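## Task

Every cable passes through the conduit and carries a letter tag at just one of its ends. Fully insert the tag-free ends of cable F and cable H into the sockets labelled with those letters on the junction box's side face. Any plug sitting in the wrong socket offsets one that is correctly placed. Plugs that stay seated only because the robot is holding them are not counted. When finished, release the cables and move the grippers away.

## Robot and tools

ROBOT. Two six-joint arms, left_arm and right_arm, each ending in a two-finger parallel gripper carrying a wrist camera. Root links sit at left_arm (-0.007, +0.294, +0.117) m and right_arm (+0.047, -0.337, +0.117) m, both slightly tilted. Mounting plates and the metal frame behind the arms are fixed obstacles; a "too close" message counts a plate and its side of the frame as part of that arm.

FRAME. All printed poses use one scene frame: origin on the tabletop midway between the arms, +z up, +x reaching out over the table, left_arm on the +y side. The arm names say nothing about which side of a picture they appear on. Each gripper's fingers point along its own +z and close along its y axis. end_effector_position is the spot between the finger pads, roughly 1 cm short of the fingertips; the printed value drifts from the truth, more so at long reach.

execute_actions. Argument "actions" is a list holding zero or one item; optional "pictures" (boolean) chooses whether camera images come back (they do by default). An empty list only reports the current state. A motion item is {"rows": [...], "steps": n}: n from 1 to 15 (default 15), each step lasting 1/30 s; 1 to 15 rows, one per step, the final row repeated if rows run out. A wait item is {"steps": n} without rows, n up to 300, counted from the previous result, so your reply time eats into it. A refused call moves nothing.

ROW LAYOUT. One list of 14 numbers, each in [-1, 1], covering both arms even if only one moves: left_arm waist, shoulder, elbow, wrist pitch, wrist yaw, wrist roll, opening; then right_arm in that same order. The six joint numbers are offsets, not poses. They are measured from the joint angles printed in the most recent result that listed them; before any such result in the scene, and for the second or later call within one reply, they are measured from where the arm is when the action begins. They do not accumulate from row to row. Scale: 1.0 equals 1.202 rad for waist, 1.258 shoulder, 1.238 elbow, 2.073 wrist pitch, 2.022 for wrist yaw and for wrist roll. Opening is absolute, not an offset: +1 fully open, -1 closed.

JOINT RANGES (rad): waist -2.618 to 3.054, shoulder 0.000 to 3.142, elbow 0.000 to 3.142, wrist pitch -1.571 to 1.571, wrist yaw -1.571 to 1.571, wrist roll -2.094 to 2.094. A target more than 0.036 rad outside a range is refused. True ends can differ by up to 0.036 rad either way; requests beyond them are clipped, reported as "joint sent to its limit" (possibly about an earlier, still-running action). No such line does not prove more room exists.

MOTION. Each step the commanded angle may lead the measured one by at most 0.202 rad (waist), 0.258 (shoulder), 0.238 (elbow), 0.573 (wrist pitch), 0.522 (wrist yaw and roll). If the targets would move a gripper over 70 mm from where it is, all joints are pulled back proportionally. Big moves therefore take several actions. Arms keep heading for the last row sent while you think or wait, until they settle or a step is HELD. All-zero offsets are not a pause: they drive the arm back to the reference angles, and arms tend to sag. To hold still, in a reply's first call send offsets that lead back to the wanted angles, zeros after, increasing the aim if a joint keeps falling short.

RESULT LINES. State line per arm: end_effector_position (m) and end_effector_quat_wxyz. Joint positions and Joint velocities: per arm six joints (rad, rad/s) then finger pad gap (m, m/s; 0.094 m means wide open). grip_measured gives finger opening on the command scale, each gripper biased by up to about 1 mm. "joint command not followed" means a clearance check altered or blocked targets on some steps. HELD flags steps whose row was not sent in full. MOTOR HOT appears from 75 °C; OVER-TEMPERATURE FAULT reports a stop (90 °C halts that arm 10 s; 100 °C makes it drop). Holding loads heats motors, so avoid long static holds.

GRIPPING. Mid-range openings send the fingers to the grip_measured value you write. For a firm hold command about 0.03 below the current grip_measured; a smaller gap grips more gently. Pads push roughly 50 to 62 N, less on parts thinner than about 2 mm, with a brief harder spike on contact.

zoom_image: "camera" one of cam_head_left (896x504), cam_head_right (896x504), cam_left_wrist (504x504), cam_right_wrist (504x504); "region" [x0, y0, x1, y1] in that camera's pixels, origin top-left, no larger than 504 by 504. Gives a sharper crop of the latest image. Calibration (K, distortion, T_world_to_cam) is supplied; real cameras may be off by a couple of degrees and several millimetres.

read_manual: optional "section" ("licences"); returns licence text only, no motion.

finished_scene: "scene" = current scene number. Irreversible; reports success and starts the next task. Answering without any tool call ends everything.

AVOID. Knocking or dropping anything off the table, arms colliding or pressing on each other, slams, drops, and very hard pushes. Loose items are occasionally nudged by outside forces. Seat plugs fully so they stay put unaided, keep wrong sockets empty, then open the grippers and back away before finishing.

Each tool is called after "Emit:" as name(argument=value, ...) on one line, values as JSON.

## Session

Emit:
execute_actions(actions=[])

Scene clock: 0.00 s of 6600.00 s.
left_arm: end_effector_position=(-0.0001, +0.6298, +0.3567) grip_measured=+1.000 end_effector_quat_wxyz=(-0.279, +0.957, +0.081, +0.014) | right_arm: end_effector_position=(+0.2419, +0.0545, +0.3712) grip_measured=+1.000 end_effector_quat_wxyz=(+0.354, +0.049, +0.757, +0.546)
Joint positions: left_arm=[ 2.143  1.446  1.448 -1.142  0.536 -1.457  0.094] | right_arm=[1.779 1.454 0.745 0.647 0.678 0.758 0.094]
Joint velocities: left_arm=[-0.002  0.002 -0.022  0.007 -0.037  0.051  0.   ] | right_arm=[ 0.007  0.007 -0.012 -0.051 -0.125  0.022  0.   ]

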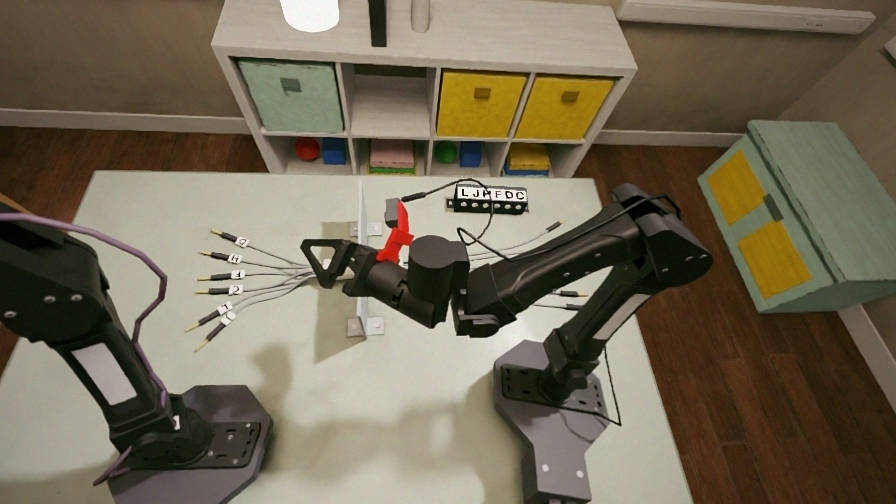

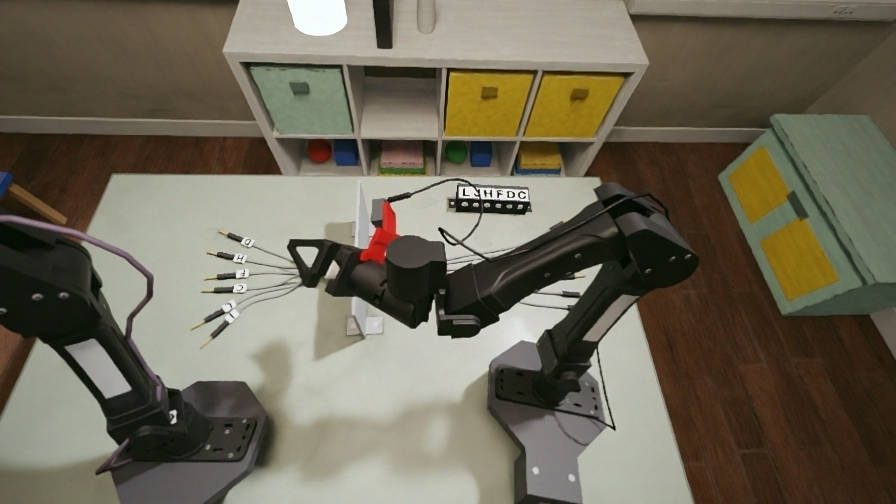

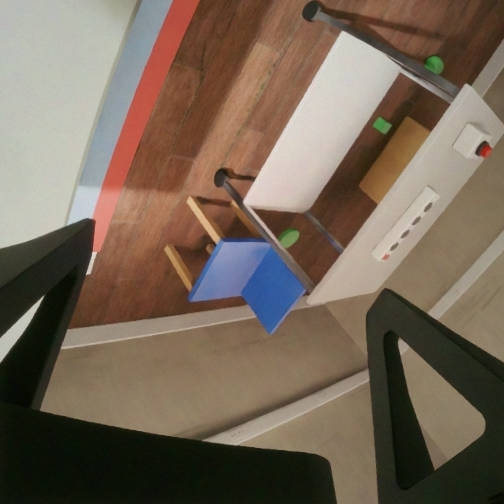

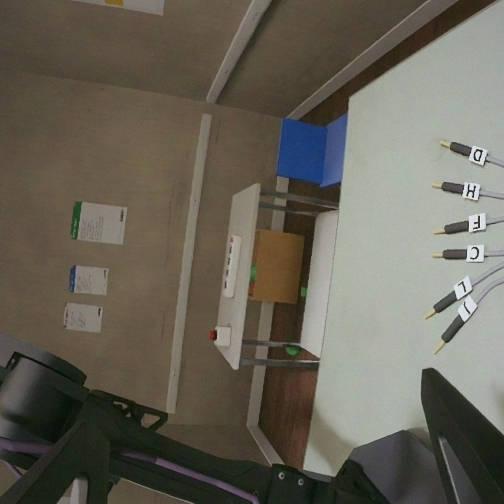

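Emit:
execute_actions(actions=[{"rows":[[0,0,0,0,0,0,1,-1,-0.2,0.3,-0.5,-0.33,-0.37,1]],"steps":15}], pictures=false)

Emit:
execute_actions(actions=[{"steps":45}], pictures=false)

Emit:
execute_actions(actions=[{"rows":[[0,0,0,0,0,0,1,-1,0,0,0,0,0,1]],"steps":15}], pictures=false)

Emit:
execute_actions(actions=[{"steps":60}])

Scene clock: 5.33 s of 6600.00 s.
left_arm: end_effector_position=(-0.0001, +0.6298, +0.3567) grip_measured=+1.000 end_effector_quat_wxyz=(-0.279, +0.957, +0.081, +0.014) | right_arm: end_effector_position=(+0.4693, -0.1410, +0.3274) grip_measured=+1.000 end_effector_quat_wxyz=(+0.406, -0.151, +0.866, +0.250)
Joint positions: left_arm=[ 2.143  1.446  1.448 -1.142  0.536 -1.457  0.094] | right_arm=[ 0.824  1.205  1.12  -0.3    0.05   0.06   0.094]
Joint velocities: left_arm=[-0.012 -0.002  0.007 -0.037  0.051  0.022  0.   ] | right_arm=[-2.049  0.1   -0.017 -0.681 -0.271 -0.286  0.   ]
Steps of this call (steps 1 to 90: nothing new was sent; then 1.83 s passed at rest; steps 91 to 105: all 15 steps of this action). Readings (joint positions):
91: left_arm=[2.143 1.446 1.448 -1.142 0.536 -1.457] | right_arm=[1.761 1.438 0.764 0.582 0.623 0.708]
92: left_arm=[2.143 1.446 1.448 -1.142 0.536 -1.457] | right_arm=[1.724 1.411 0.800 0.467 0.536 0.632]
94: left_arm=[2.143 1.446 1.448 -1.142 0.536 -1.457] | right_arm=[1.612 1.341 0.906 0.254 0.368 0.465]
98: left_arm=[2.143 1.446 1.448 -1.142 0.536 -1.457] | right_arm=[1.329 1.223 1.103 -0.065 0.157 0.203]
105: the state above

Scene clock: 6.83 s of 6600.00 s.
left_arm: end_effector_position=(-0.0001, +0.6298, +0.3567) grip_measured=+1.000 end_effector_quat_wxyz=(-0.279, +0.957, +0.081, +0.014) | right_arm: end_effector_position=(+0.4980, -0.2288, +0.2848) grip_measured=+1.000 end_effector_quat_wxyz=(+0.377, -0.089, +0.907, +0.164)
Joint positions: left_arm=[ 2.143  1.446  1.448 -1.142  0.536 -1.457  0.094] | right_arm=[ 0.562  1.209  1.12  -0.38   0.02   0.021  0.094]
Joint velocities: left_arm=[-0.002 -0.022  0.012 -0.022  0.022  0.022  0.   ] | right_arm=[ 0.002  0.002 -0.017  0.037 -0.081 -0.007  0.   ]
Steps of this call (steps 1 to 30: the robot went on to your last target; steps 31 to 45: nothing new was sent). Readings (joint positions):
1: left_arm=[2.143 1.446 1.448 -1.142 0.536 -1.457] | right_arm=[0.751 1.208 1.120 -0.318 0.044 0.052]
2: left_arm=[2.143 1.446 1.448 -1.142 0.536 -1.457] | right_arm=[0.682 1.209 1.120 -0.332 0.041 0.046]
4: left_arm=[2.143 1.446 1.448 -1.142 0.536 -1.457] | right_arm=[0.584 1.209 1.120 -0.351 0.045 0.038]
8: left_arm=[2.143 1.446 1.448 -1.142 0.536 -1.457] | right_arm=[0.562 1.209 1.120 -0.369 0.036 0.029]
45: the state above
All arms were judged still, so your last target was given up. Only a new action makes them travel on or press farther. Fingers that are still opening or closing keep moving.

Scene clock: 7.33 s of 6600.00 s.
left_arm: end_effector_position=(-0.0001, +0.6298, +0.3567) grip_measured=+1.000 end_effector_quat_wxyz=(-0.279, +0.957, +0.081, +0.014) | right_arm: end_effector_position=(+0.4400, -0.6003, +0.2563) grip_measured=+1.000 end_effector_quat_wxyz=(+0.339, +0.276, +0.886, -0.157)
Joint positions: left_arm=[ 2.143  1.446  1.448 -1.142  0.536 -1.457  0.094] | right_arm=[-0.427  1.209  1.12  -0.38   0.017  0.021  0.094]
Joint velocities: left_arm=[-0.007  0.002  0.012 -0.051 -0.007  0.051  0.   ] | right_arm=[-1.985  0.002  0.012  0.037  0.007  0.022  0.   ]
Steps of this call (steps 1 to 15: all 15 steps of this action). Readings (joint positions):
1: left_arm=[2.143 1.446 1.448 -1.142 0.536 -1.457] | right_arm=[0.542 1.209 1.120 -0.380 0.007 0.021]
2: left_arm=[2.143 1.446 1.448 -1.142 0.536 -1.457] | right_arm=[0.493 1.209 1.120 -0.380 -0.003 0.021]
4: left_arm=[2.143 1.446 1.448 -1.142 0.536 -1.457] | right_arm=[0.356 1.209 1.120 -0.380 0.001 0.021]
8: left_arm=[2.143 1.446 1.448 -1.142 0.536 -1.457] | right_arm=[0.069 1.209 1.120 -0.380 0.011 0.021]
15: the state above

Scene clock: 9.33 s of 6600.00 s.
left_arm: end_effector_position=(-0.0001, +0.6298, +0.3567) grip_measured=+1.000 end_effector_quat_wxyz=(-0.279, +0.957, +0.081, +0.014) | right_arm: end_effector_position=(+0.3819, -0.6659, +0.2679) grip_measured=+1.000 end_effector_quat_wxyz=(+0.317, +0.352, +0.850, -0.229)
Joint positions: left_arm=[ 2.143  1.446  1.448 -1.142  0.536 -1.457  0.094] | right_arm=[-0.647  1.209  1.12  -0.38   0.023  0.021  0.094]
Joint velocities: left_arm=[ 0.017 -0.002  0.002 -0.051 -0.022  0.022  0.   ] | right_arm=[ 0.002  0.012  0.007 -0.007 -0.007  0.007  0.   ]
Steps of this call (steps 1 to 30: the robot went on to your last target; steps 31 to 60: nothing new was sent). Readings (joint positions):
1: left_arm=[2.143 1.446 1.448 -1.142 0.536 -1.457] | right_arm=[-0.498 1.209 1.120 -0.380 0.017 0.021]
2: left_arm=[2.143 1.446 1.448 -1.142 0.536 -1.457] | right_arm=[-0.561 1.209 1.120 -0.380 0.020 0.021]
4: left_arm=[2.143 1.446 1.448 -1.142 0.536 -1.457] | right_arm=[-0.637 1.209 1.120 -0.380 0.034 0.021]
8: left_arm=[2.143 1.446 1.448 -1.142 0.536 -1.457] | right_arm=[-0.647 1.209 1.120 -0.380 0.030 0.021]
60: the state above
All arms were judged still, so your last target was given up. Only a new action makes them travel on or press farther. Fingers that are still opening or closing keep moving.
camera_calibration (this result's frames):
cam_right_wrist: T_world_to_cam=[[-0.85401, -0.518624, -0.0411822, -0.00504386], [-0.498538, 0.838424, -0.220239, 0.857215], [0.14875, -0.167556, -0.974576, 0.189344], [0, 0, 0, 1]] pos_world=[0.394882, -0.6896, 0.373115]

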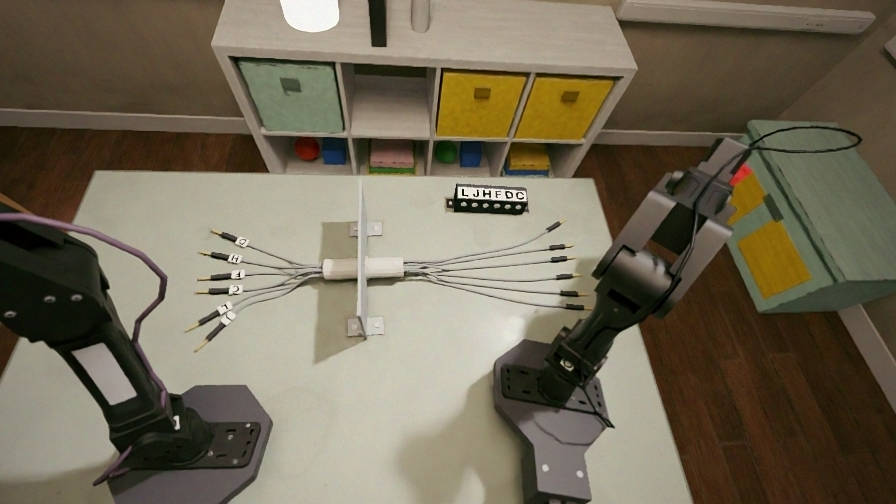

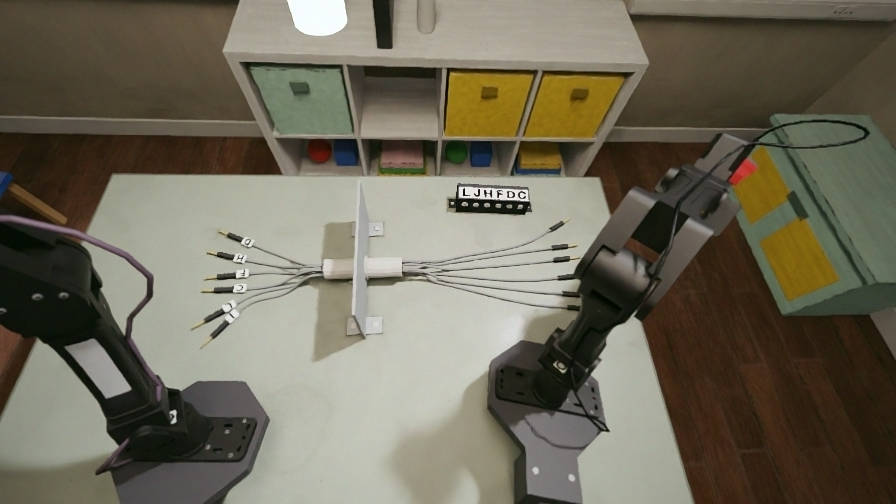

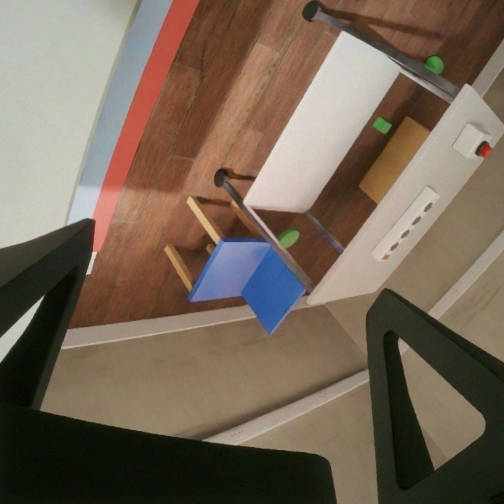

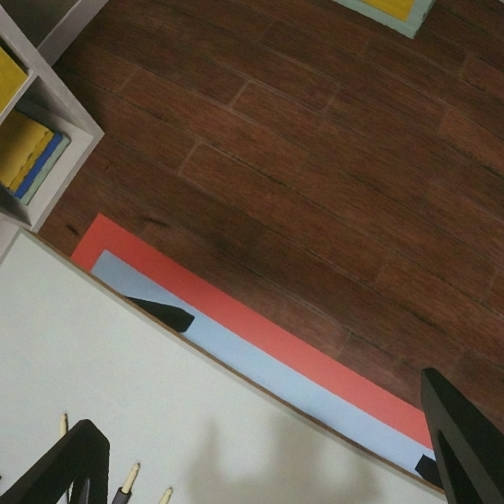

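Emit:
zoom_image(camera="cam_head_left", region=[310, 170, 620, 330])

Emit:
zoom_image(camera="cam_head_left", region=[170, 200, 420, 370])

Region (310, 170, 620, 330) of cam_head_left's 896x504 image, scaled by 1.626, with more detail than that image has; it fills the top 260 rows of this view, and the rest is white.

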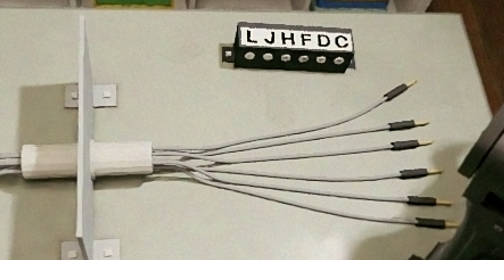

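Region (170, 200, 420, 370) of cam_head_left's 896x504 image, scaled by 2.016, with more detail than that image has; it fills the top 343 rows of this view, and the rest is white.

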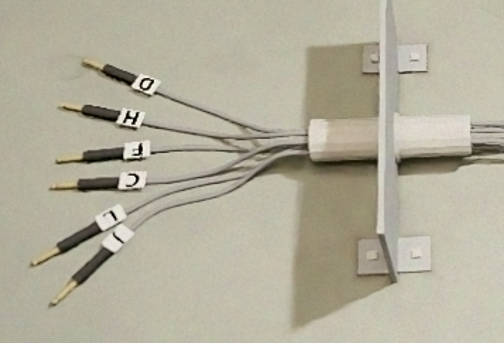

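Emit:
execute_actions(actions=[{"rows":[[-1,0.1,0.026,0.127,-0.247,0.1,0.2,0,0,0,0,0,0,1]],"steps":15}], pictures=false)

Emit:
execute_actions(actions=[{"steps":12}], pictures=false)

Scene clock: 16.93 s of 6600.00 s.
left_arm: end_effector_position=(+0.2458, +0.6588, +0.2210) grip_measured=+0.202 end_effector_quat_wxyz=(-0.186, +0.888, -0.411, -0.093) | right_arm: end_effector_position=(+0.3819, -0.6659, +0.2679) grip_measured=+1.000 end_effector_quat_wxyz=(+0.317, +0.352, +0.850, -0.229)
Joint positions: left_arm=[ 1.161  1.606  1.467 -0.877  0.071 -1.275  0.056] | right_arm=[-0.647  1.209  1.12  -0.38   0.023  0.021  0.094]
Joint velocities: left_arm=[-2.     0.002 -0.017  0.11  -0.11   0.066  0.   ] | right_arm=[ 0.012 -0.012  0.007 -0.022  0.051 -0.051  0.   ]
Steps of this call (steps 1 to 90: nothing new was sent; then 4.10 s passed at rest; steps 91 to 105: all 15 steps of this action). Readings (joint positions):
91: left_arm=[2.120 1.454 1.450 -1.128 0.467 -1.434] | right_arm=[-0.647 1.209 1.120 -0.380 0.023 0.021]
92: left_arm=[2.070 1.472 1.458 -1.090 0.371 -1.401] | right_arm=[-0.647 1.209 1.120 -0.380 0.023 0.021]
94: left_arm=[1.941 1.528 1.467 -1.001 0.247 -1.353] | right_arm=[-0.647 1.209 1.120 -0.380 0.023 0.021]
98: left_arm=[1.667 1.603 1.467 -0.919 0.126 -1.303] | right_arm=[-0.647 1.209 1.120 -0.380 0.023 0.021]
105: the state above

Scene clock: 17.33 s of 6600.00 s.
left_arm: end_effector_position=(+0.3181, +0.6051, +0.1965) grip_measured=+0.202 end_effector_quat_wxyz=(-0.163, +0.843, -0.510, -0.057) | right_arm: end_effector_position=(+0.3819, -0.6659, +0.2679) grip_measured=+1.000 end_effector_quat_wxyz=(+0.317, +0.352, +0.850, -0.229)
Joint positions: left_arm=[ 0.929  1.606  1.467 -0.872  0.061 -1.268  0.056] | right_arm=[-0.647  1.209  1.12  -0.38   0.023  0.021  0.094]
Joint velocities: left_arm=[ 0.022  0.012  0.007  0.037 -0.022 -0.007 -0.001] | right_arm=[ 0.002 -0.017 -0.002 -0.007  0.007 -0.007  0.   ]
Steps of this call (steps 1 to 12: the robot went on to your last target). Readings (joint positions):
1: left_arm=[1.090 1.606 1.467 -0.874 0.068 -1.274] | right_arm=[-0.647 1.209 1.120 -0.380 0.023 0.021]
2: left_arm=[1.023 1.606 1.467 -0.872 0.068 -1.272] | right_arm=[-0.647 1.209 1.120 -0.380 0.023 0.021]
4: left_arm=[0.927 1.606 1.467 -0.872 0.075 -1.270] | right_arm=[-0.647 1.209 1.120 -0.380 0.023 0.021]
8: left_arm=[0.910 1.606 1.467 -0.872 0.074 -1.268] | right_arm=[-0.647 1.209 1.120 -0.380 0.023 0.021]
12: the state above

Emit:
execute_actions(actions=[{"rows":[[-0.557,0.169,0.011,-0.003,-0.02,0,0.2,0,0,0,0,0,0,1]],"steps":15}], pictures=false)

Emit:
execute_actions(actions=[{"steps":15}])

Scene clock: 18.47 s of 6600.00 s.
left_arm: end_effector_position=(+0.4235, +0.3595, +0.0671) grip_measured=+0.202 end_effector_quat_wxyz=(+0.012, +0.656, -0.754, +0.003) | right_arm: end_effector_position=(+0.3819, -0.6659, +0.2679) grip_measured=+1.000 end_effector_quat_wxyz=(+0.317, +0.352, +0.850, -0.229)
Joint positions: left_arm=[ 0.234  1.85   1.478 -0.861  0.044 -1.268  0.056] | right_arm=[-0.647  1.209  1.12  -0.38   0.023  0.021  0.094]
Joint velocities: left_arm=[-0.794 -0.046 -0.022  0.022  0.168 -0.139 -0.001] | right_arm=[ 0.002 -0.017 -0.007 -0.066  0.022  0.037  0.   ]
Steps of this call (steps 1 to 19: the robot went on to your last target; steps 20 to 34: all 15 steps of this action). Readings (joint positions):
20: left_arm=[0.919 1.616 1.468 -0.874 0.049 -1.268] | right_arm=[-0.647 1.209 1.120 -0.380 0.023 0.021]
21: left_arm=[0.895 1.635 1.475 -0.871 0.039 -1.268] | right_arm=[-0.647 1.209 1.120 -0.380 0.023 0.021]
23: left_arm=[0.817 1.696 1.478 -0.862 0.033 -1.268] | right_arm=[-0.647 1.209 1.120 -0.380 0.023 0.021]
27: left_arm=[0.613 1.821 1.478 -0.862 0.029 -1.268] | right_arm=[-0.647 1.209 1.120 -0.380 0.023 0.021]
34: the state above

Scene clock: 18.97 s of 6600.00 s.
left_arm: end_effector_position=(+0.4223, +0.3704, +0.0689) grip_measured=+0.202 end_effector_quat_wxyz=(+0.005, +0.664, -0.747, -0.003) | right_arm: end_effector_position=(+0.3819, -0.6659, +0.2679) grip_measured=+1.000 end_effector_quat_wxyz=(+0.317, +0.352, +0.850, -0.229)
Joint positions: left_arm=[ 0.257  1.845  1.478 -0.861  0.036 -1.268  0.056] | right_arm=[-0.647  1.209  1.12  -0.38   0.023  0.021  0.094]
Joint velocities: left_arm=[ 0.007  0.007 -0.007  0.022 -0.037  0.007 -0.001] | right_arm=[ 0.012 -0.007 -0.007 -0.007  0.007  0.007  0.   ]
Steps of this call (steps 1 to 15: the robot went on to your last target). Readings (joint positions):
1: left_arm=[0.216 1.849 1.478 -0.861 0.049 -1.268] | right_arm=[-0.647 1.209 1.120 -0.380 0.023 0.021]
2: left_arm=[0.211 1.847 1.478 -0.861 0.051 -1.268] | right_arm=[-0.647 1.209 1.120 -0.380 0.023 0.021]
4: left_arm=[0.223 1.846 1.478 -0.861 0.049 -1.268] | right_arm=[-0.647 1.209 1.120 -0.380 0.023 0.021]
8: left_arm=[0.254 1.845 1.478 -0.861 0.039 -1.268] | right_arm=[-0.647 1.209 1.120 -0.380 0.023 0.021]
15: the state above
camera_calibration (this result's frames):
cam_left_wrist: T_world_to_cam=[[0.979639, 0.200407, 0.012034, -0.492211], [0.153133, -0.784624, 0.600762, 0.194279], [0.129839, -0.586687, -0.799337, 0.331847], [0, 0, 0, 1]] pos_world=[0.409352, 0.445769, 0.154466]
cam_right_wrist: T_world_to_cam=[[-0.85401, -0.518624, -0.0411822, -0.00504386], [-0.498538, 0.838424, -0.220239, 0.857215], [0.14875, -0.167556, -0.974576, 0.189344], [0, 0, 0, 1]] pos_world=[0.394882, -0.6896, 0.373115]

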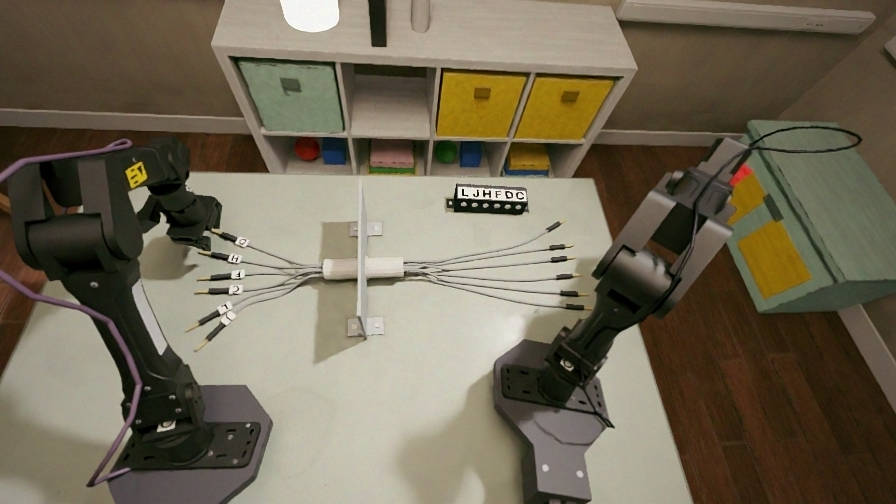

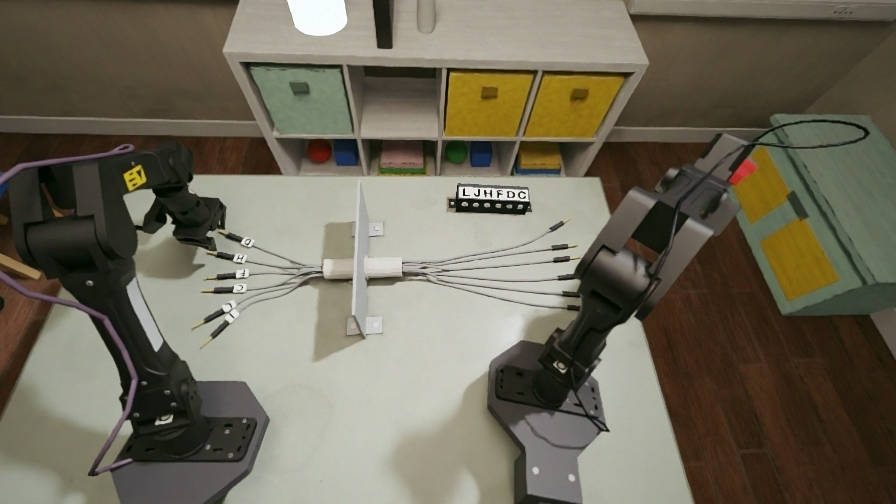

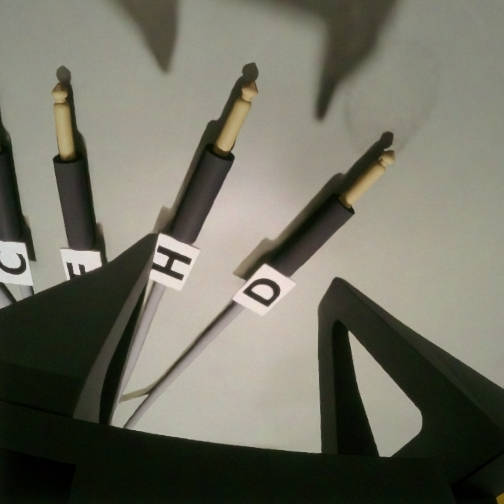

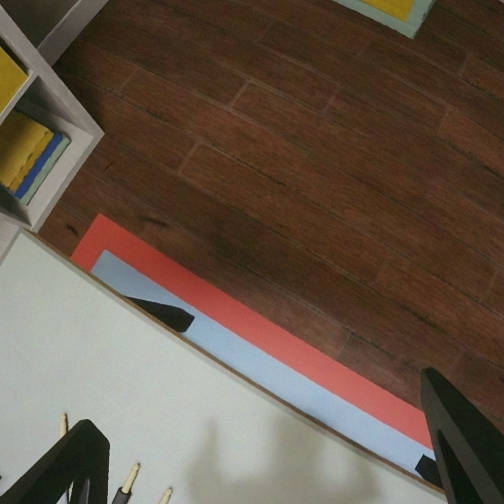

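Emit:
execute_actions(actions=[{"rows":[[-0.016,0,-0.03,0.03,-0.008,0.104,-0.1,0,0,0,0,0,0,1],[-0.016,0,-0.03,0.03,-0.008,0.104,-0.1,0,0,0,0,0,0,1],[-0.016,0,-0.03,0.03,-0.008,0.104,-0.1,0,0,0,0,0,0,1],[-0.016,0,-0.03,0.03,-0.008,0.104,-0.1,0,0,0,0,0,0,1],[-0.016,0.01,-0.06,0.05,-0.008,0.104,-0.1,0,0,0,0,0,0,1],[-0.016,0.01,-0.06,0.05,-0.008,0.104,-0.1,0,0,0,0,0,0,1],[-0.016,0.02,-0.09,0.075,-0.008,0.104,-0.1,0,0,0,0,0,0,1],[-0.016,0.02,-0.09,0.075,-0.008,0.104,-0.1,0,0,0,0,0,0,1],[-0.016,0.02,-0.11,0.09,-0.008,0.104,-0.1,0,0,0,0,0,0,1],[-0.016,0.027,-0.128,0.101,-0.008,0.104,-0.1,0,0,0,0,0,0,1]],"steps":15}], pictures=false)

Emit:
execute_actions(actions=[{"steps":12}])

Scene clock: 21.93 s of 6600.00 s.
left_arm: end_effector_position=(+0.3974, +0.3632, +0.0227) grip_measured=-0.098 end_effector_quat_wxyz=(-0.020, -0.586, +0.810, +0.008) | right_arm: end_effector_position=(+0.3819, -0.6659, +0.2679) grip_measured=+1.000 end_effector_quat_wxyz=(+0.317, +0.352, +0.850, -0.229)
Joint positions: left_arm=[ 0.246  1.884  1.325 -0.7    0.034 -1.076  0.042] | right_arm=[-0.647  1.209  1.12  -0.38   0.023  0.021  0.094]
Joint velocities: left_arm=[-0.002  0.076 -0.046  0.139  0.007  0.037 -0.001] | right_arm=[-0.012  0.027  0.002  0.007 -0.037 -0.066  0.   ]
Steps of this call (steps 1 to 15: the robot went on to your last target; steps 16 to 74: nothing new was sent; steps 75 to 89: all 15 steps of this action). Readings (joint positions):
75: left_arm=[0.256 1.845 1.474 -0.855 0.035 -1.241] | right_arm=[-0.647 1.209 1.120 -0.380 0.023 0.021]
76: left_arm=[0.255 1.845 1.468 -0.845 0.034 -1.206] | right_arm=[-0.647 1.209 1.120 -0.380 0.023 0.021]
78: left_arm=[0.251 1.845 1.456 -0.832 0.034 -1.156] | right_arm=[-0.647 1.209 1.120 -0.380 0.023 0.021]
82: left_arm=[0.246 1.848 1.406 -0.774 0.034 -1.103] | right_arm=[-0.647 1.209 1.120 -0.380 0.023 0.021]
89: the state above

Scene clock: 22.33 s of 6600.00 s.
left_arm: end_effector_position=(+0.4043, +0.3644, +0.0216) grip_measured=-0.098 end_effector_quat_wxyz=(-0.007, -0.583, +0.813, +0.002) | right_arm: end_effector_position=(+0.3819, -0.6659, +0.2679) grip_measured=+1.000 end_effector_quat_wxyz=(+0.317, +0.352, +0.850, -0.229)
Joint positions: left_arm=[ 0.246  1.886  1.324 -0.669  0.034 -1.068  0.042] | right_arm=[-0.647  1.209  1.12  -0.38   0.023  0.021  0.094]
Joint velocities: left_arm=[-0.022  0.012 -0.012  0.037 -0.066 -0.007  0.   ] | right_arm=[ 0.002  0.012 -0.007  0.007 -0.066  0.007  0.   ]
Steps of this call (steps 1 to 12: the robot went on to your last target). Readings (joint positions):
1: left_arm=[0.246 1.886 1.324 -0.697 0.034 -1.074] | right_arm=[-0.647 1.209 1.120 -0.380 0.023 0.021]
2: left_arm=[0.246 1.886 1.324 -0.693 0.034 -1.073] | right_arm=[-0.647 1.209 1.120 -0.380 0.023 0.021]
4: left_arm=[0.246 1.886 1.324 -0.682 0.034 -1.071] | right_arm=[-0.647 1.209 1.120 -0.380 0.023 0.021]
8: left_arm=[0.246 1.886 1.324 -0.672 0.034 -1.069] | right_arm=[-0.647 1.209 1.120 -0.380 0.023 0.021]
12: the state above
camera_calibration (this result's frames):
cam_left_wrist: T_world_to_cam=[[0.999917, -0.00725293, 0.0106678, -0.405267], [-0.0122288, -0.796199, 0.604911, 0.291799], [0.00410629, -0.604991, -0.796221, 0.350307], [0, 0, 0, 1]] pos_world=[0.407363, 0.441323, 0.106733]
cam_right_wrist: T_world_to_cam=[[-0.85401, -0.518624, -0.0411822, -0.00504386], [-0.498538, 0.838424, -0.220239, 0.857215], [0.14875, -0.167556, -0.974576, 0.189344], [0, 0, 0, 1]] pos_world=[0.394882, -0.6896, 0.373115]

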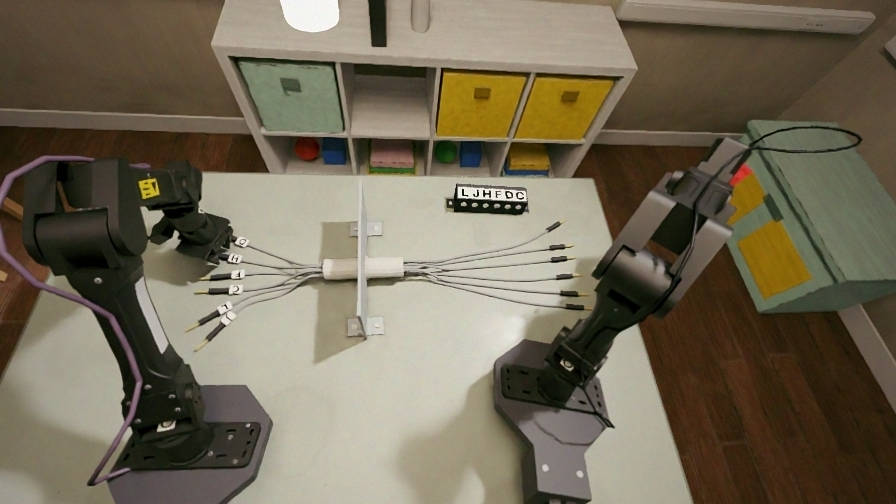

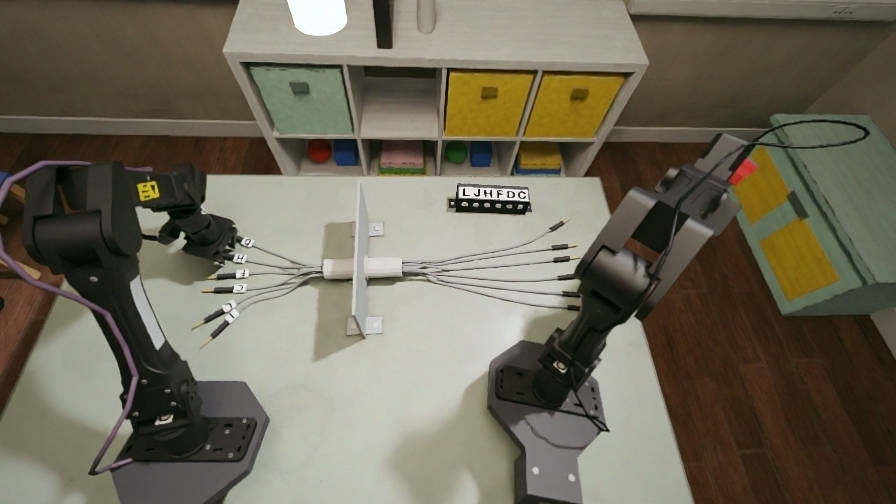

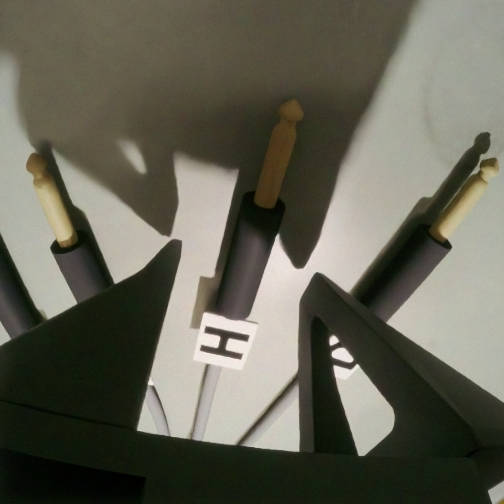

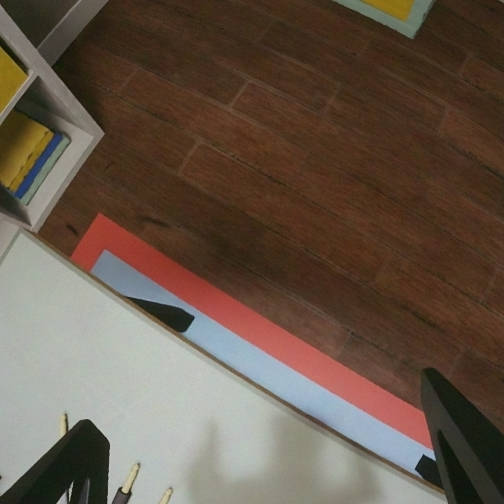

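Emit:
execute_actions(actions=[{"rows":[[0,0.014,0,0.012,0,0.05,-0.1,0,0,0,0,0,0,1]],"steps":15}])

Scene clock: 23.67 s of 6600.00 s.
left_arm: end_effector_position=(+0.4042, +0.3643, +0.0177) grip_measured=-0.098 end_effector_quat_wxyz=(-0.009, -0.547, +0.837, +0.001) | right_arm: end_effector_position=(+0.3819, -0.6659, +0.2679) grip_measured=+1.000 end_effector_quat_wxyz=(+0.317, +0.352, +0.850, -0.229)
Joint positions: left_arm=[ 0.246  1.896  1.324 -0.661  0.036 -0.981  0.042] | right_arm=[-0.647  1.209  1.12  -0.38   0.023  0.021  0.094]
Joint velocities: left_arm=[-0.002 -0.007 -0.007  0.007 -0.022 -0.037 -0.   ] | right_arm=[ 0.007 -0.007 -0.017  0.037 -0.037  0.051  0.   ]
Steps of this call (steps 1 to 25: the robot went on to your last target; steps 26 to 40: all 15 steps of this action). Readings (joint positions):
26: left_arm=[0.246 1.886 1.324 -0.667 0.034 -1.056] | right_arm=[-0.647 1.209 1.120 -0.380 0.023 0.021]
27: left_arm=[0.246 1.886 1.324 -0.666 0.035 -1.040] | right_arm=[-0.647 1.209 1.120 -0.380 0.023 0.021]
29: left_arm=[0.246 1.889 1.324 -0.662 0.035 -1.017] | right_arm=[-0.647 1.209 1.120 -0.380 0.023 0.021]
33: left_arm=[0.246 1.895 1.324 -0.662 0.036 -0.994] | right_arm=[-0.647 1.209 1.120 -0.380 0.023 0.021]
40: the state above
camera_calibration (this result's frames):
cam_left_wrist: T_world_to_cam=[[0.995501, -0.0943157, 0.00906807, -0.371572], [-0.0803978, -0.790182, 0.607576, 0.319291], [-0.0501385, -0.605571, -0.79421, 0.369242], [0, 0, 0, 1]] pos_world=[0.414083, 0.440855, 0.102631]
cam_right_wrist: T_world_to_cam=[[-0.85401, -0.518624, -0.0411822, -0.00504386], [-0.498538, 0.838424, -0.220239, 0.857215], [0.14875, -0.167556, -0.974576, 0.189344], [0, 0, 0, 1]] pos_world=[0.394882, -0.6896, 0.373115]

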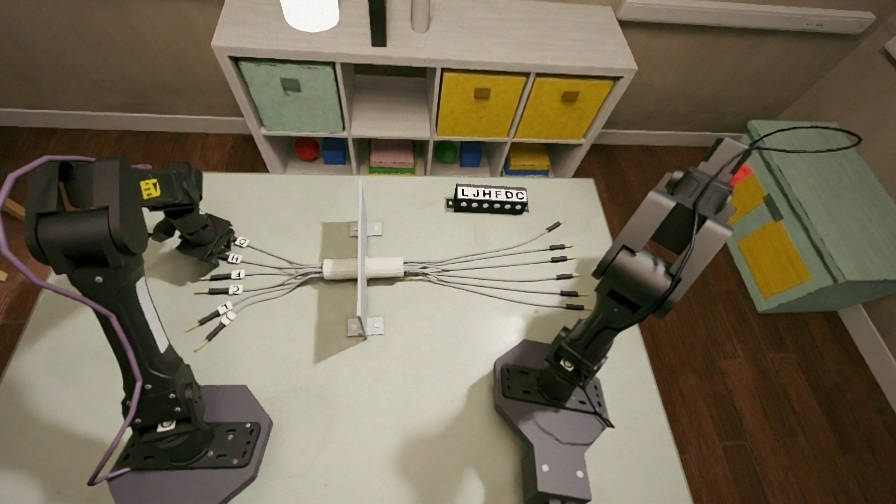

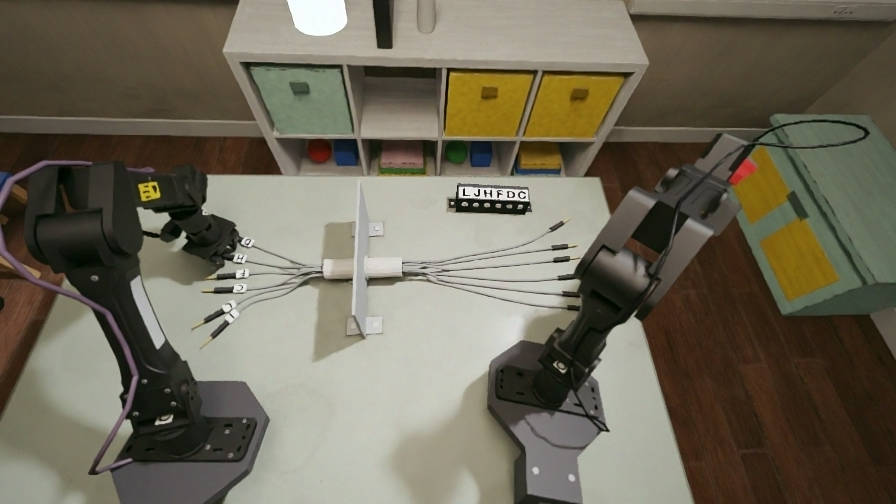

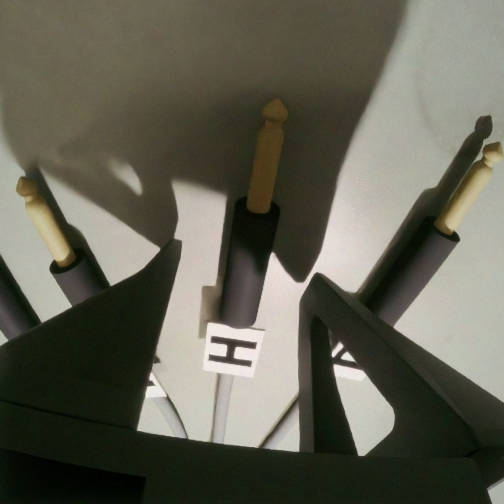

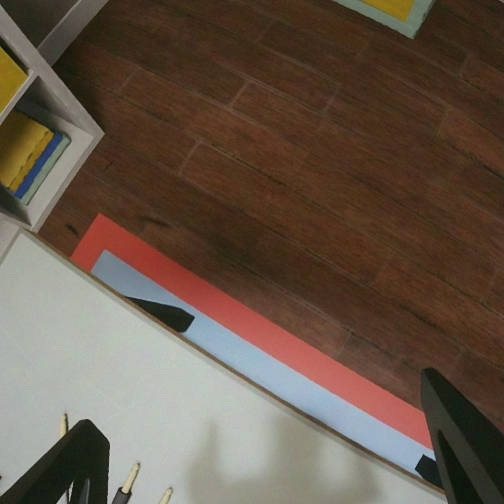

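Emit:
execute_actions(actions=[{"rows":[[0,0.02,0,0.012,0,0,-0.1,0,0,0,0,0,0,1]],"steps":12}], pictures=false)

Emit:
execute_actions(actions=[{"rows":[[0,0,0,0,0,0,-0.9,0,0,0,0,0,0,1]],"steps":15}])

Scene clock: 24.77 s of 6600.00 s.
left_arm: end_effector_position=(+0.4044, +0.3642, +0.0129) grip_measured=-0.098 end_effector_quat_wxyz=(-0.010, -0.545, +0.838, +0.001) | right_arm: end_effector_position=(+0.3819, -0.6659, +0.2679) grip_measured=+1.000 end_effector_quat_wxyz=(+0.317, +0.352, +0.850, -0.229)
Joint positions: left_arm=[ 0.246  1.91   1.324 -0.649  0.037 -0.978  0.042] | right_arm=[-0.647  1.209  1.12  -0.38   0.023  0.021  0.094]
Joint velocities: left_arm=[-0.017 -0.002 -0.002 -0.037  0.007  0.037 -0.001] | right_arm=[-0.017 -0.002  0.012 -0.022 -0.007 -0.007  0.   ]
Steps of this call (steps 1 to 15: the robot went on to your last target; steps 16 to 21: nothing new was sent; steps 22 to 33: all 12 steps of this action). Readings (joint positions):
22: left_arm=[0.246 1.897 1.324 -0.660 0.036 -0.978] | right_arm=[-0.647 1.209 1.120 -0.380 0.023 0.021]
23: left_arm=[0.246 1.900 1.324 -0.657 0.036 -0.978] | right_arm=[-0.647 1.209 1.120 -0.380 0.023 0.021]
25: left_arm=[0.246 1.906 1.324 -0.654 0.036 -0.978] | right_arm=[-0.647 1.209 1.120 -0.380 0.023 0.021]
29: left_arm=[0.246 1.910 1.324 -0.650 0.037 -0.978] | right_arm=[-0.647 1.209 1.120 -0.380 0.023 0.021]
33: the state above

Scene clock: 25.27 s of 6600.00 s.
left_arm: end_effector_position=(+0.4044, +0.3639, +0.0129) grip_measured=-0.766 end_effector_quat_wxyz=(-0.010, -0.545, +0.838, -0.000) | right_arm: end_effector_position=(+0.3819, -0.6659, +0.2679) grip_measured=+1.000 end_effector_quat_wxyz=(+0.317, +0.352, +0.850, -0.229)
Joint positions: left_arm=[ 0.246  1.91   1.324 -0.649  0.039 -0.977  0.011] | right_arm=[-0.647  1.209  1.12  -0.38   0.023  0.021  0.094]
Joint velocities: left_arm=[ 0.007  0.007 -0.002  0.022  0.022 -0.037 -0.   ] | right_arm=[ 0.002  0.012  0.002 -0.007 -0.022 -0.007  0.   ]
Steps of this call (steps 1 to 15: all 15 steps of this action). Readings (joint positions):
1: left_arm=[0.246 1.910 1.324 -0.649 0.038 -0.978] | right_arm=[-0.647 1.209 1.120 -0.380 0.023 0.021]
2: left_arm=[0.246 1.910 1.324 -0.649 0.038 -0.978] | right_arm=[-0.647 1.209 1.120 -0.380 0.023 0.021]
4: left_arm=[0.246 1.910 1.324 -0.649 0.039 -0.977] | right_arm=[-0.647 1.209 1.120 -0.380 0.023 0.021]
8: left_arm=[0.246 1.910 1.324 -0.649 0.039 -0.977] | right_arm=[-0.647 1.209 1.120 -0.380 0.023 0.021]
15: the state above
camera_calibration (this result's frames):
cam_left_wrist: T_world_to_cam=[[0.995152, -0.0979815, 0.00846077, -0.370337], [-0.0827593, -0.78785, 0.610281, 0.322027], [-0.0531305, -0.608023, -0.792139, 0.367294], [0, 0, 0, 1]] pos_world=[0.414707, 0.440746, 0.0975544]
cam_right_wrist: T_world_to_cam=[[-0.85401, -0.518624, -0.0411822, -0.00504386], [-0.498538, 0.838424, -0.220239, 0.857215], [0.14875, -0.167556, -0.974576, 0.189344], [0, 0, 0, 1]] pos_world=[0.394882, -0.6896, 0.373115]

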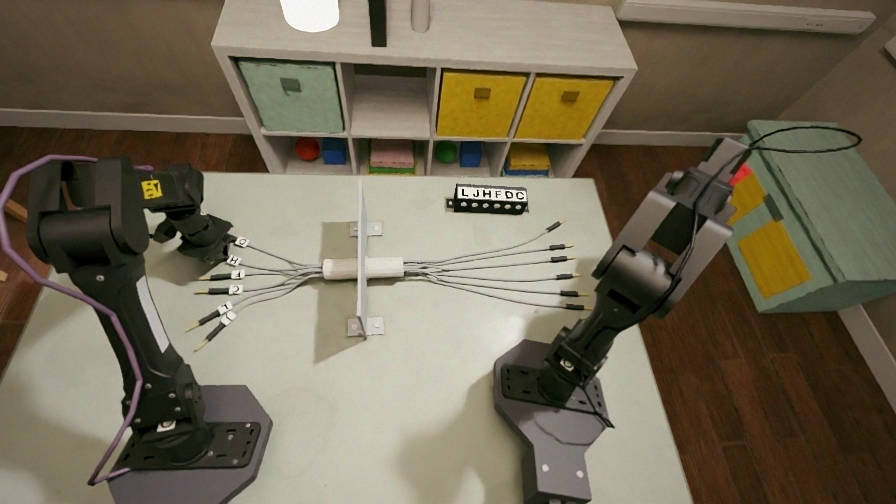

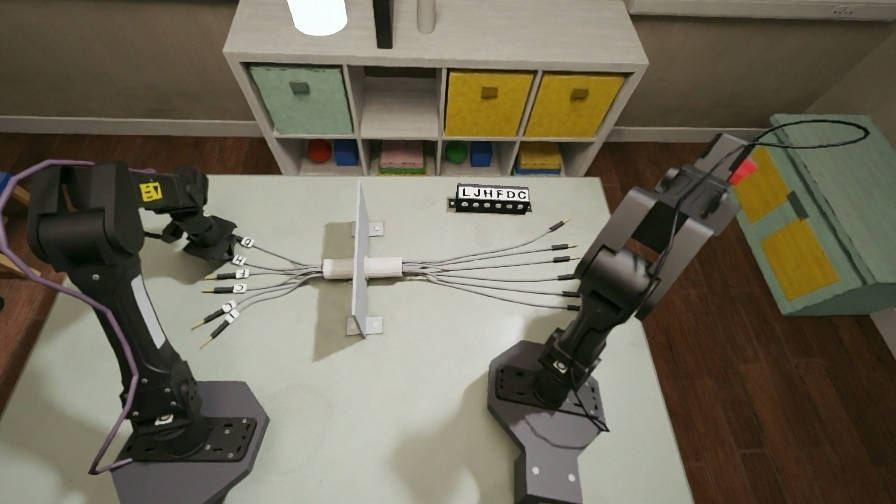

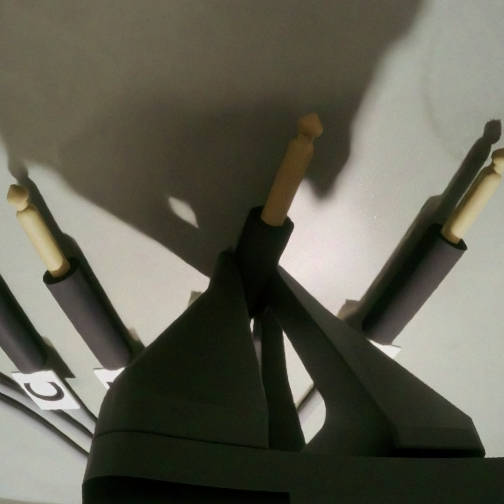

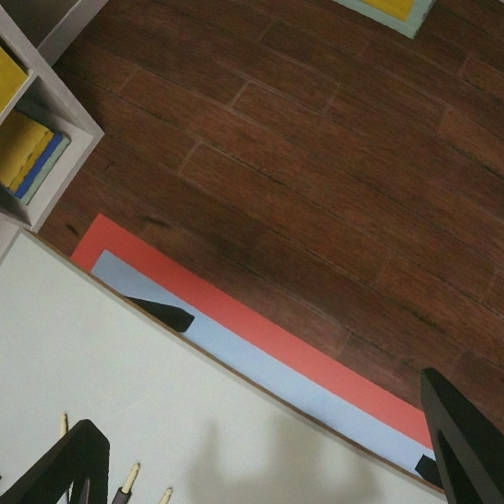

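Emit:
execute_actions(actions=[{"rows":[[0.02,-0.03,0,0,0,0,-0.8,0,0,0,0,0,0,1],[0.04,-0.03,0,0,0,0,-0.8,0,0,0,0,0,0,1],[0.06,-0.03,0,0,0,0,-0.8,0,0,0,0,0,0,1],[0.08,-0.03,0,0,0,0,-0.8,0,0,0,0,0,0,1],[0.1,-0.03,0,0,0,0,-0.8,0,0,0,0,0,0,1],[0.12,-0.03,0,0,0,0,-0.8,0,0,0,0,0,0,1]],"steps":15}])

Emit:
zoom_image(camera="cam_head_left", region=[310, 170, 620, 330])

Scene clock: 26.67 s of 6600.00 s.
left_arm: end_effector_position=(+0.3902, +0.4246, +0.0162) grip_measured=-0.766 end_effector_quat_wxyz=(+0.001, -0.603, +0.798, +0.018) | right_arm: end_effector_position=(+0.3819, -0.6659, +0.2679) grip_measured=+1.000 end_effector_quat_wxyz=(+0.317, +0.352, +0.850, -0.229)
Joint positions: left_arm=[ 0.397  1.91   1.324 -0.649  0.049 -0.977  0.011] | right_arm=[-0.647  1.209  1.12  -0.38   0.023  0.021  0.094]
Joint velocities: left_arm=[-0.002 -0.017 -0.012 -0.037 -0.037  0.051 -0.   ] | right_arm=[-0.017  0.007 -0.012  0.007 -0.037 -0.066  0.   ]
Steps of this call (steps 1 to 15: the robot went on to your last target; steps 16 to 27: nothing new was sent; steps 28 to 42: all 15 steps of this action). Readings (joint positions):
28: left_arm=[0.247 1.910 1.324 -0.649 0.040 -0.977] | right_arm=[-0.647 1.209 1.120 -0.380 0.023 0.021]
29: left_arm=[0.251 1.910 1.324 -0.649 0.042 -0.977] | right_arm=[-0.647 1.209 1.120 -0.380 0.023 0.021]
31: left_arm=[0.272 1.910 1.324 -0.649 0.050 -0.977] | right_arm=[-0.647 1.209 1.120 -0.380 0.023 0.021]
35: left_arm=[0.360 1.910 1.324 -0.649 0.057 -0.977] | right_arm=[-0.647 1.209 1.120 -0.380 0.023 0.021]
42: the state above
camera_calibration (this result's frames):
cam_left_wrist: T_world_to_cam=[[0.999064, 0.042975, 0.0050177, -0.411565], [0.0322306, -0.816575, 0.576339, 0.33454], [0.0288655, -0.575638, -0.817195, 0.360714], [0, 0, 0, 1]] pos_world=[0.389985, 0.498504, 0.10403]
cam_right_wrist: T_world_to_cam=[[-0.85401, -0.518624, -0.0411822, -0.00504386], [-0.498538, 0.838424, -0.220239, 0.857215], [0.14875, -0.167556, -0.974576, 0.189344], [0, 0, 0, 1]] pos_world=[0.394882, -0.6896, 0.373115]

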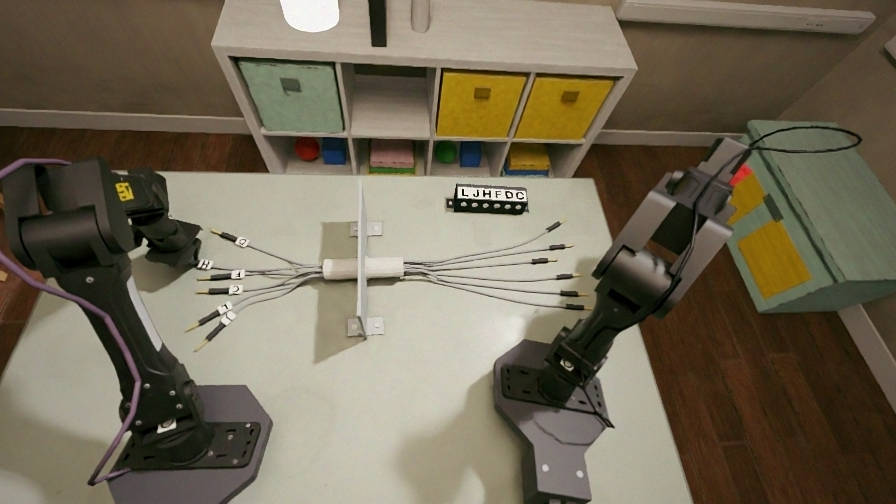

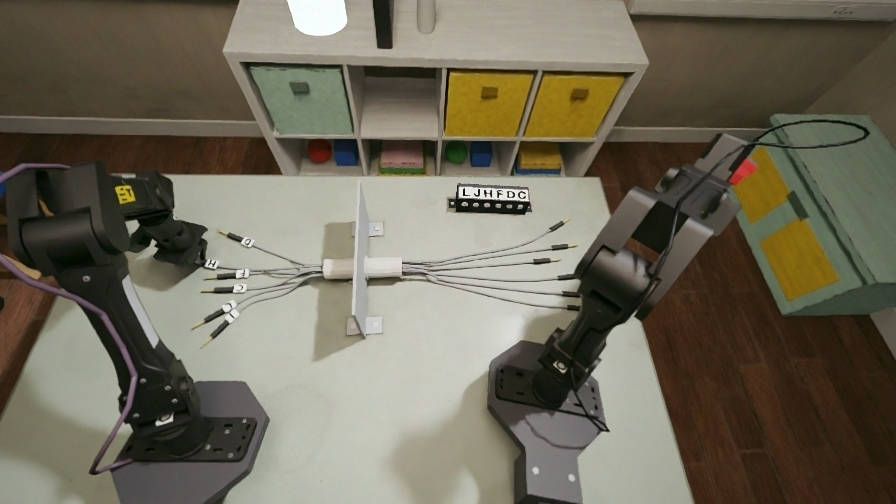

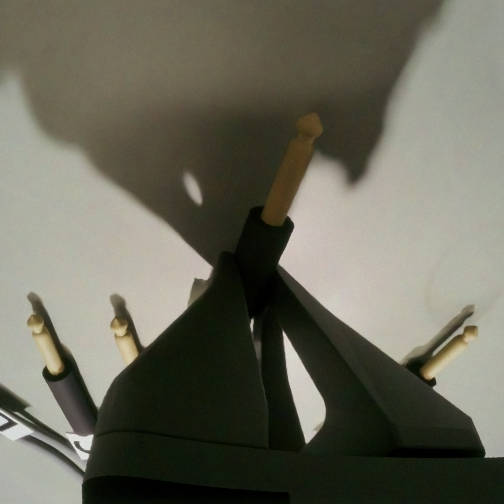

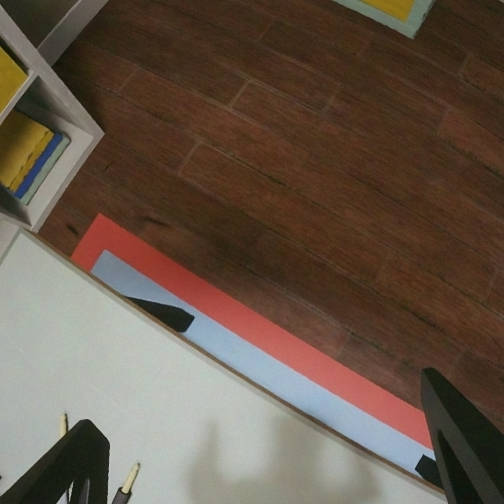

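Region (310, 170, 620, 330) of cam_head_left's 896x504 image, scaled by 1.626, with more detail than that image has; it fills the top 260 rows of this view, and the rest is white.

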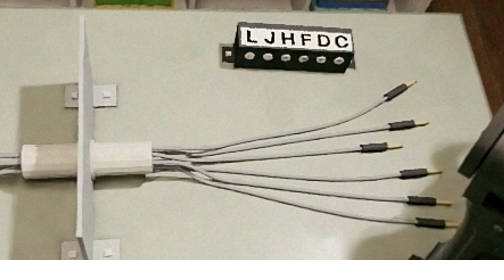

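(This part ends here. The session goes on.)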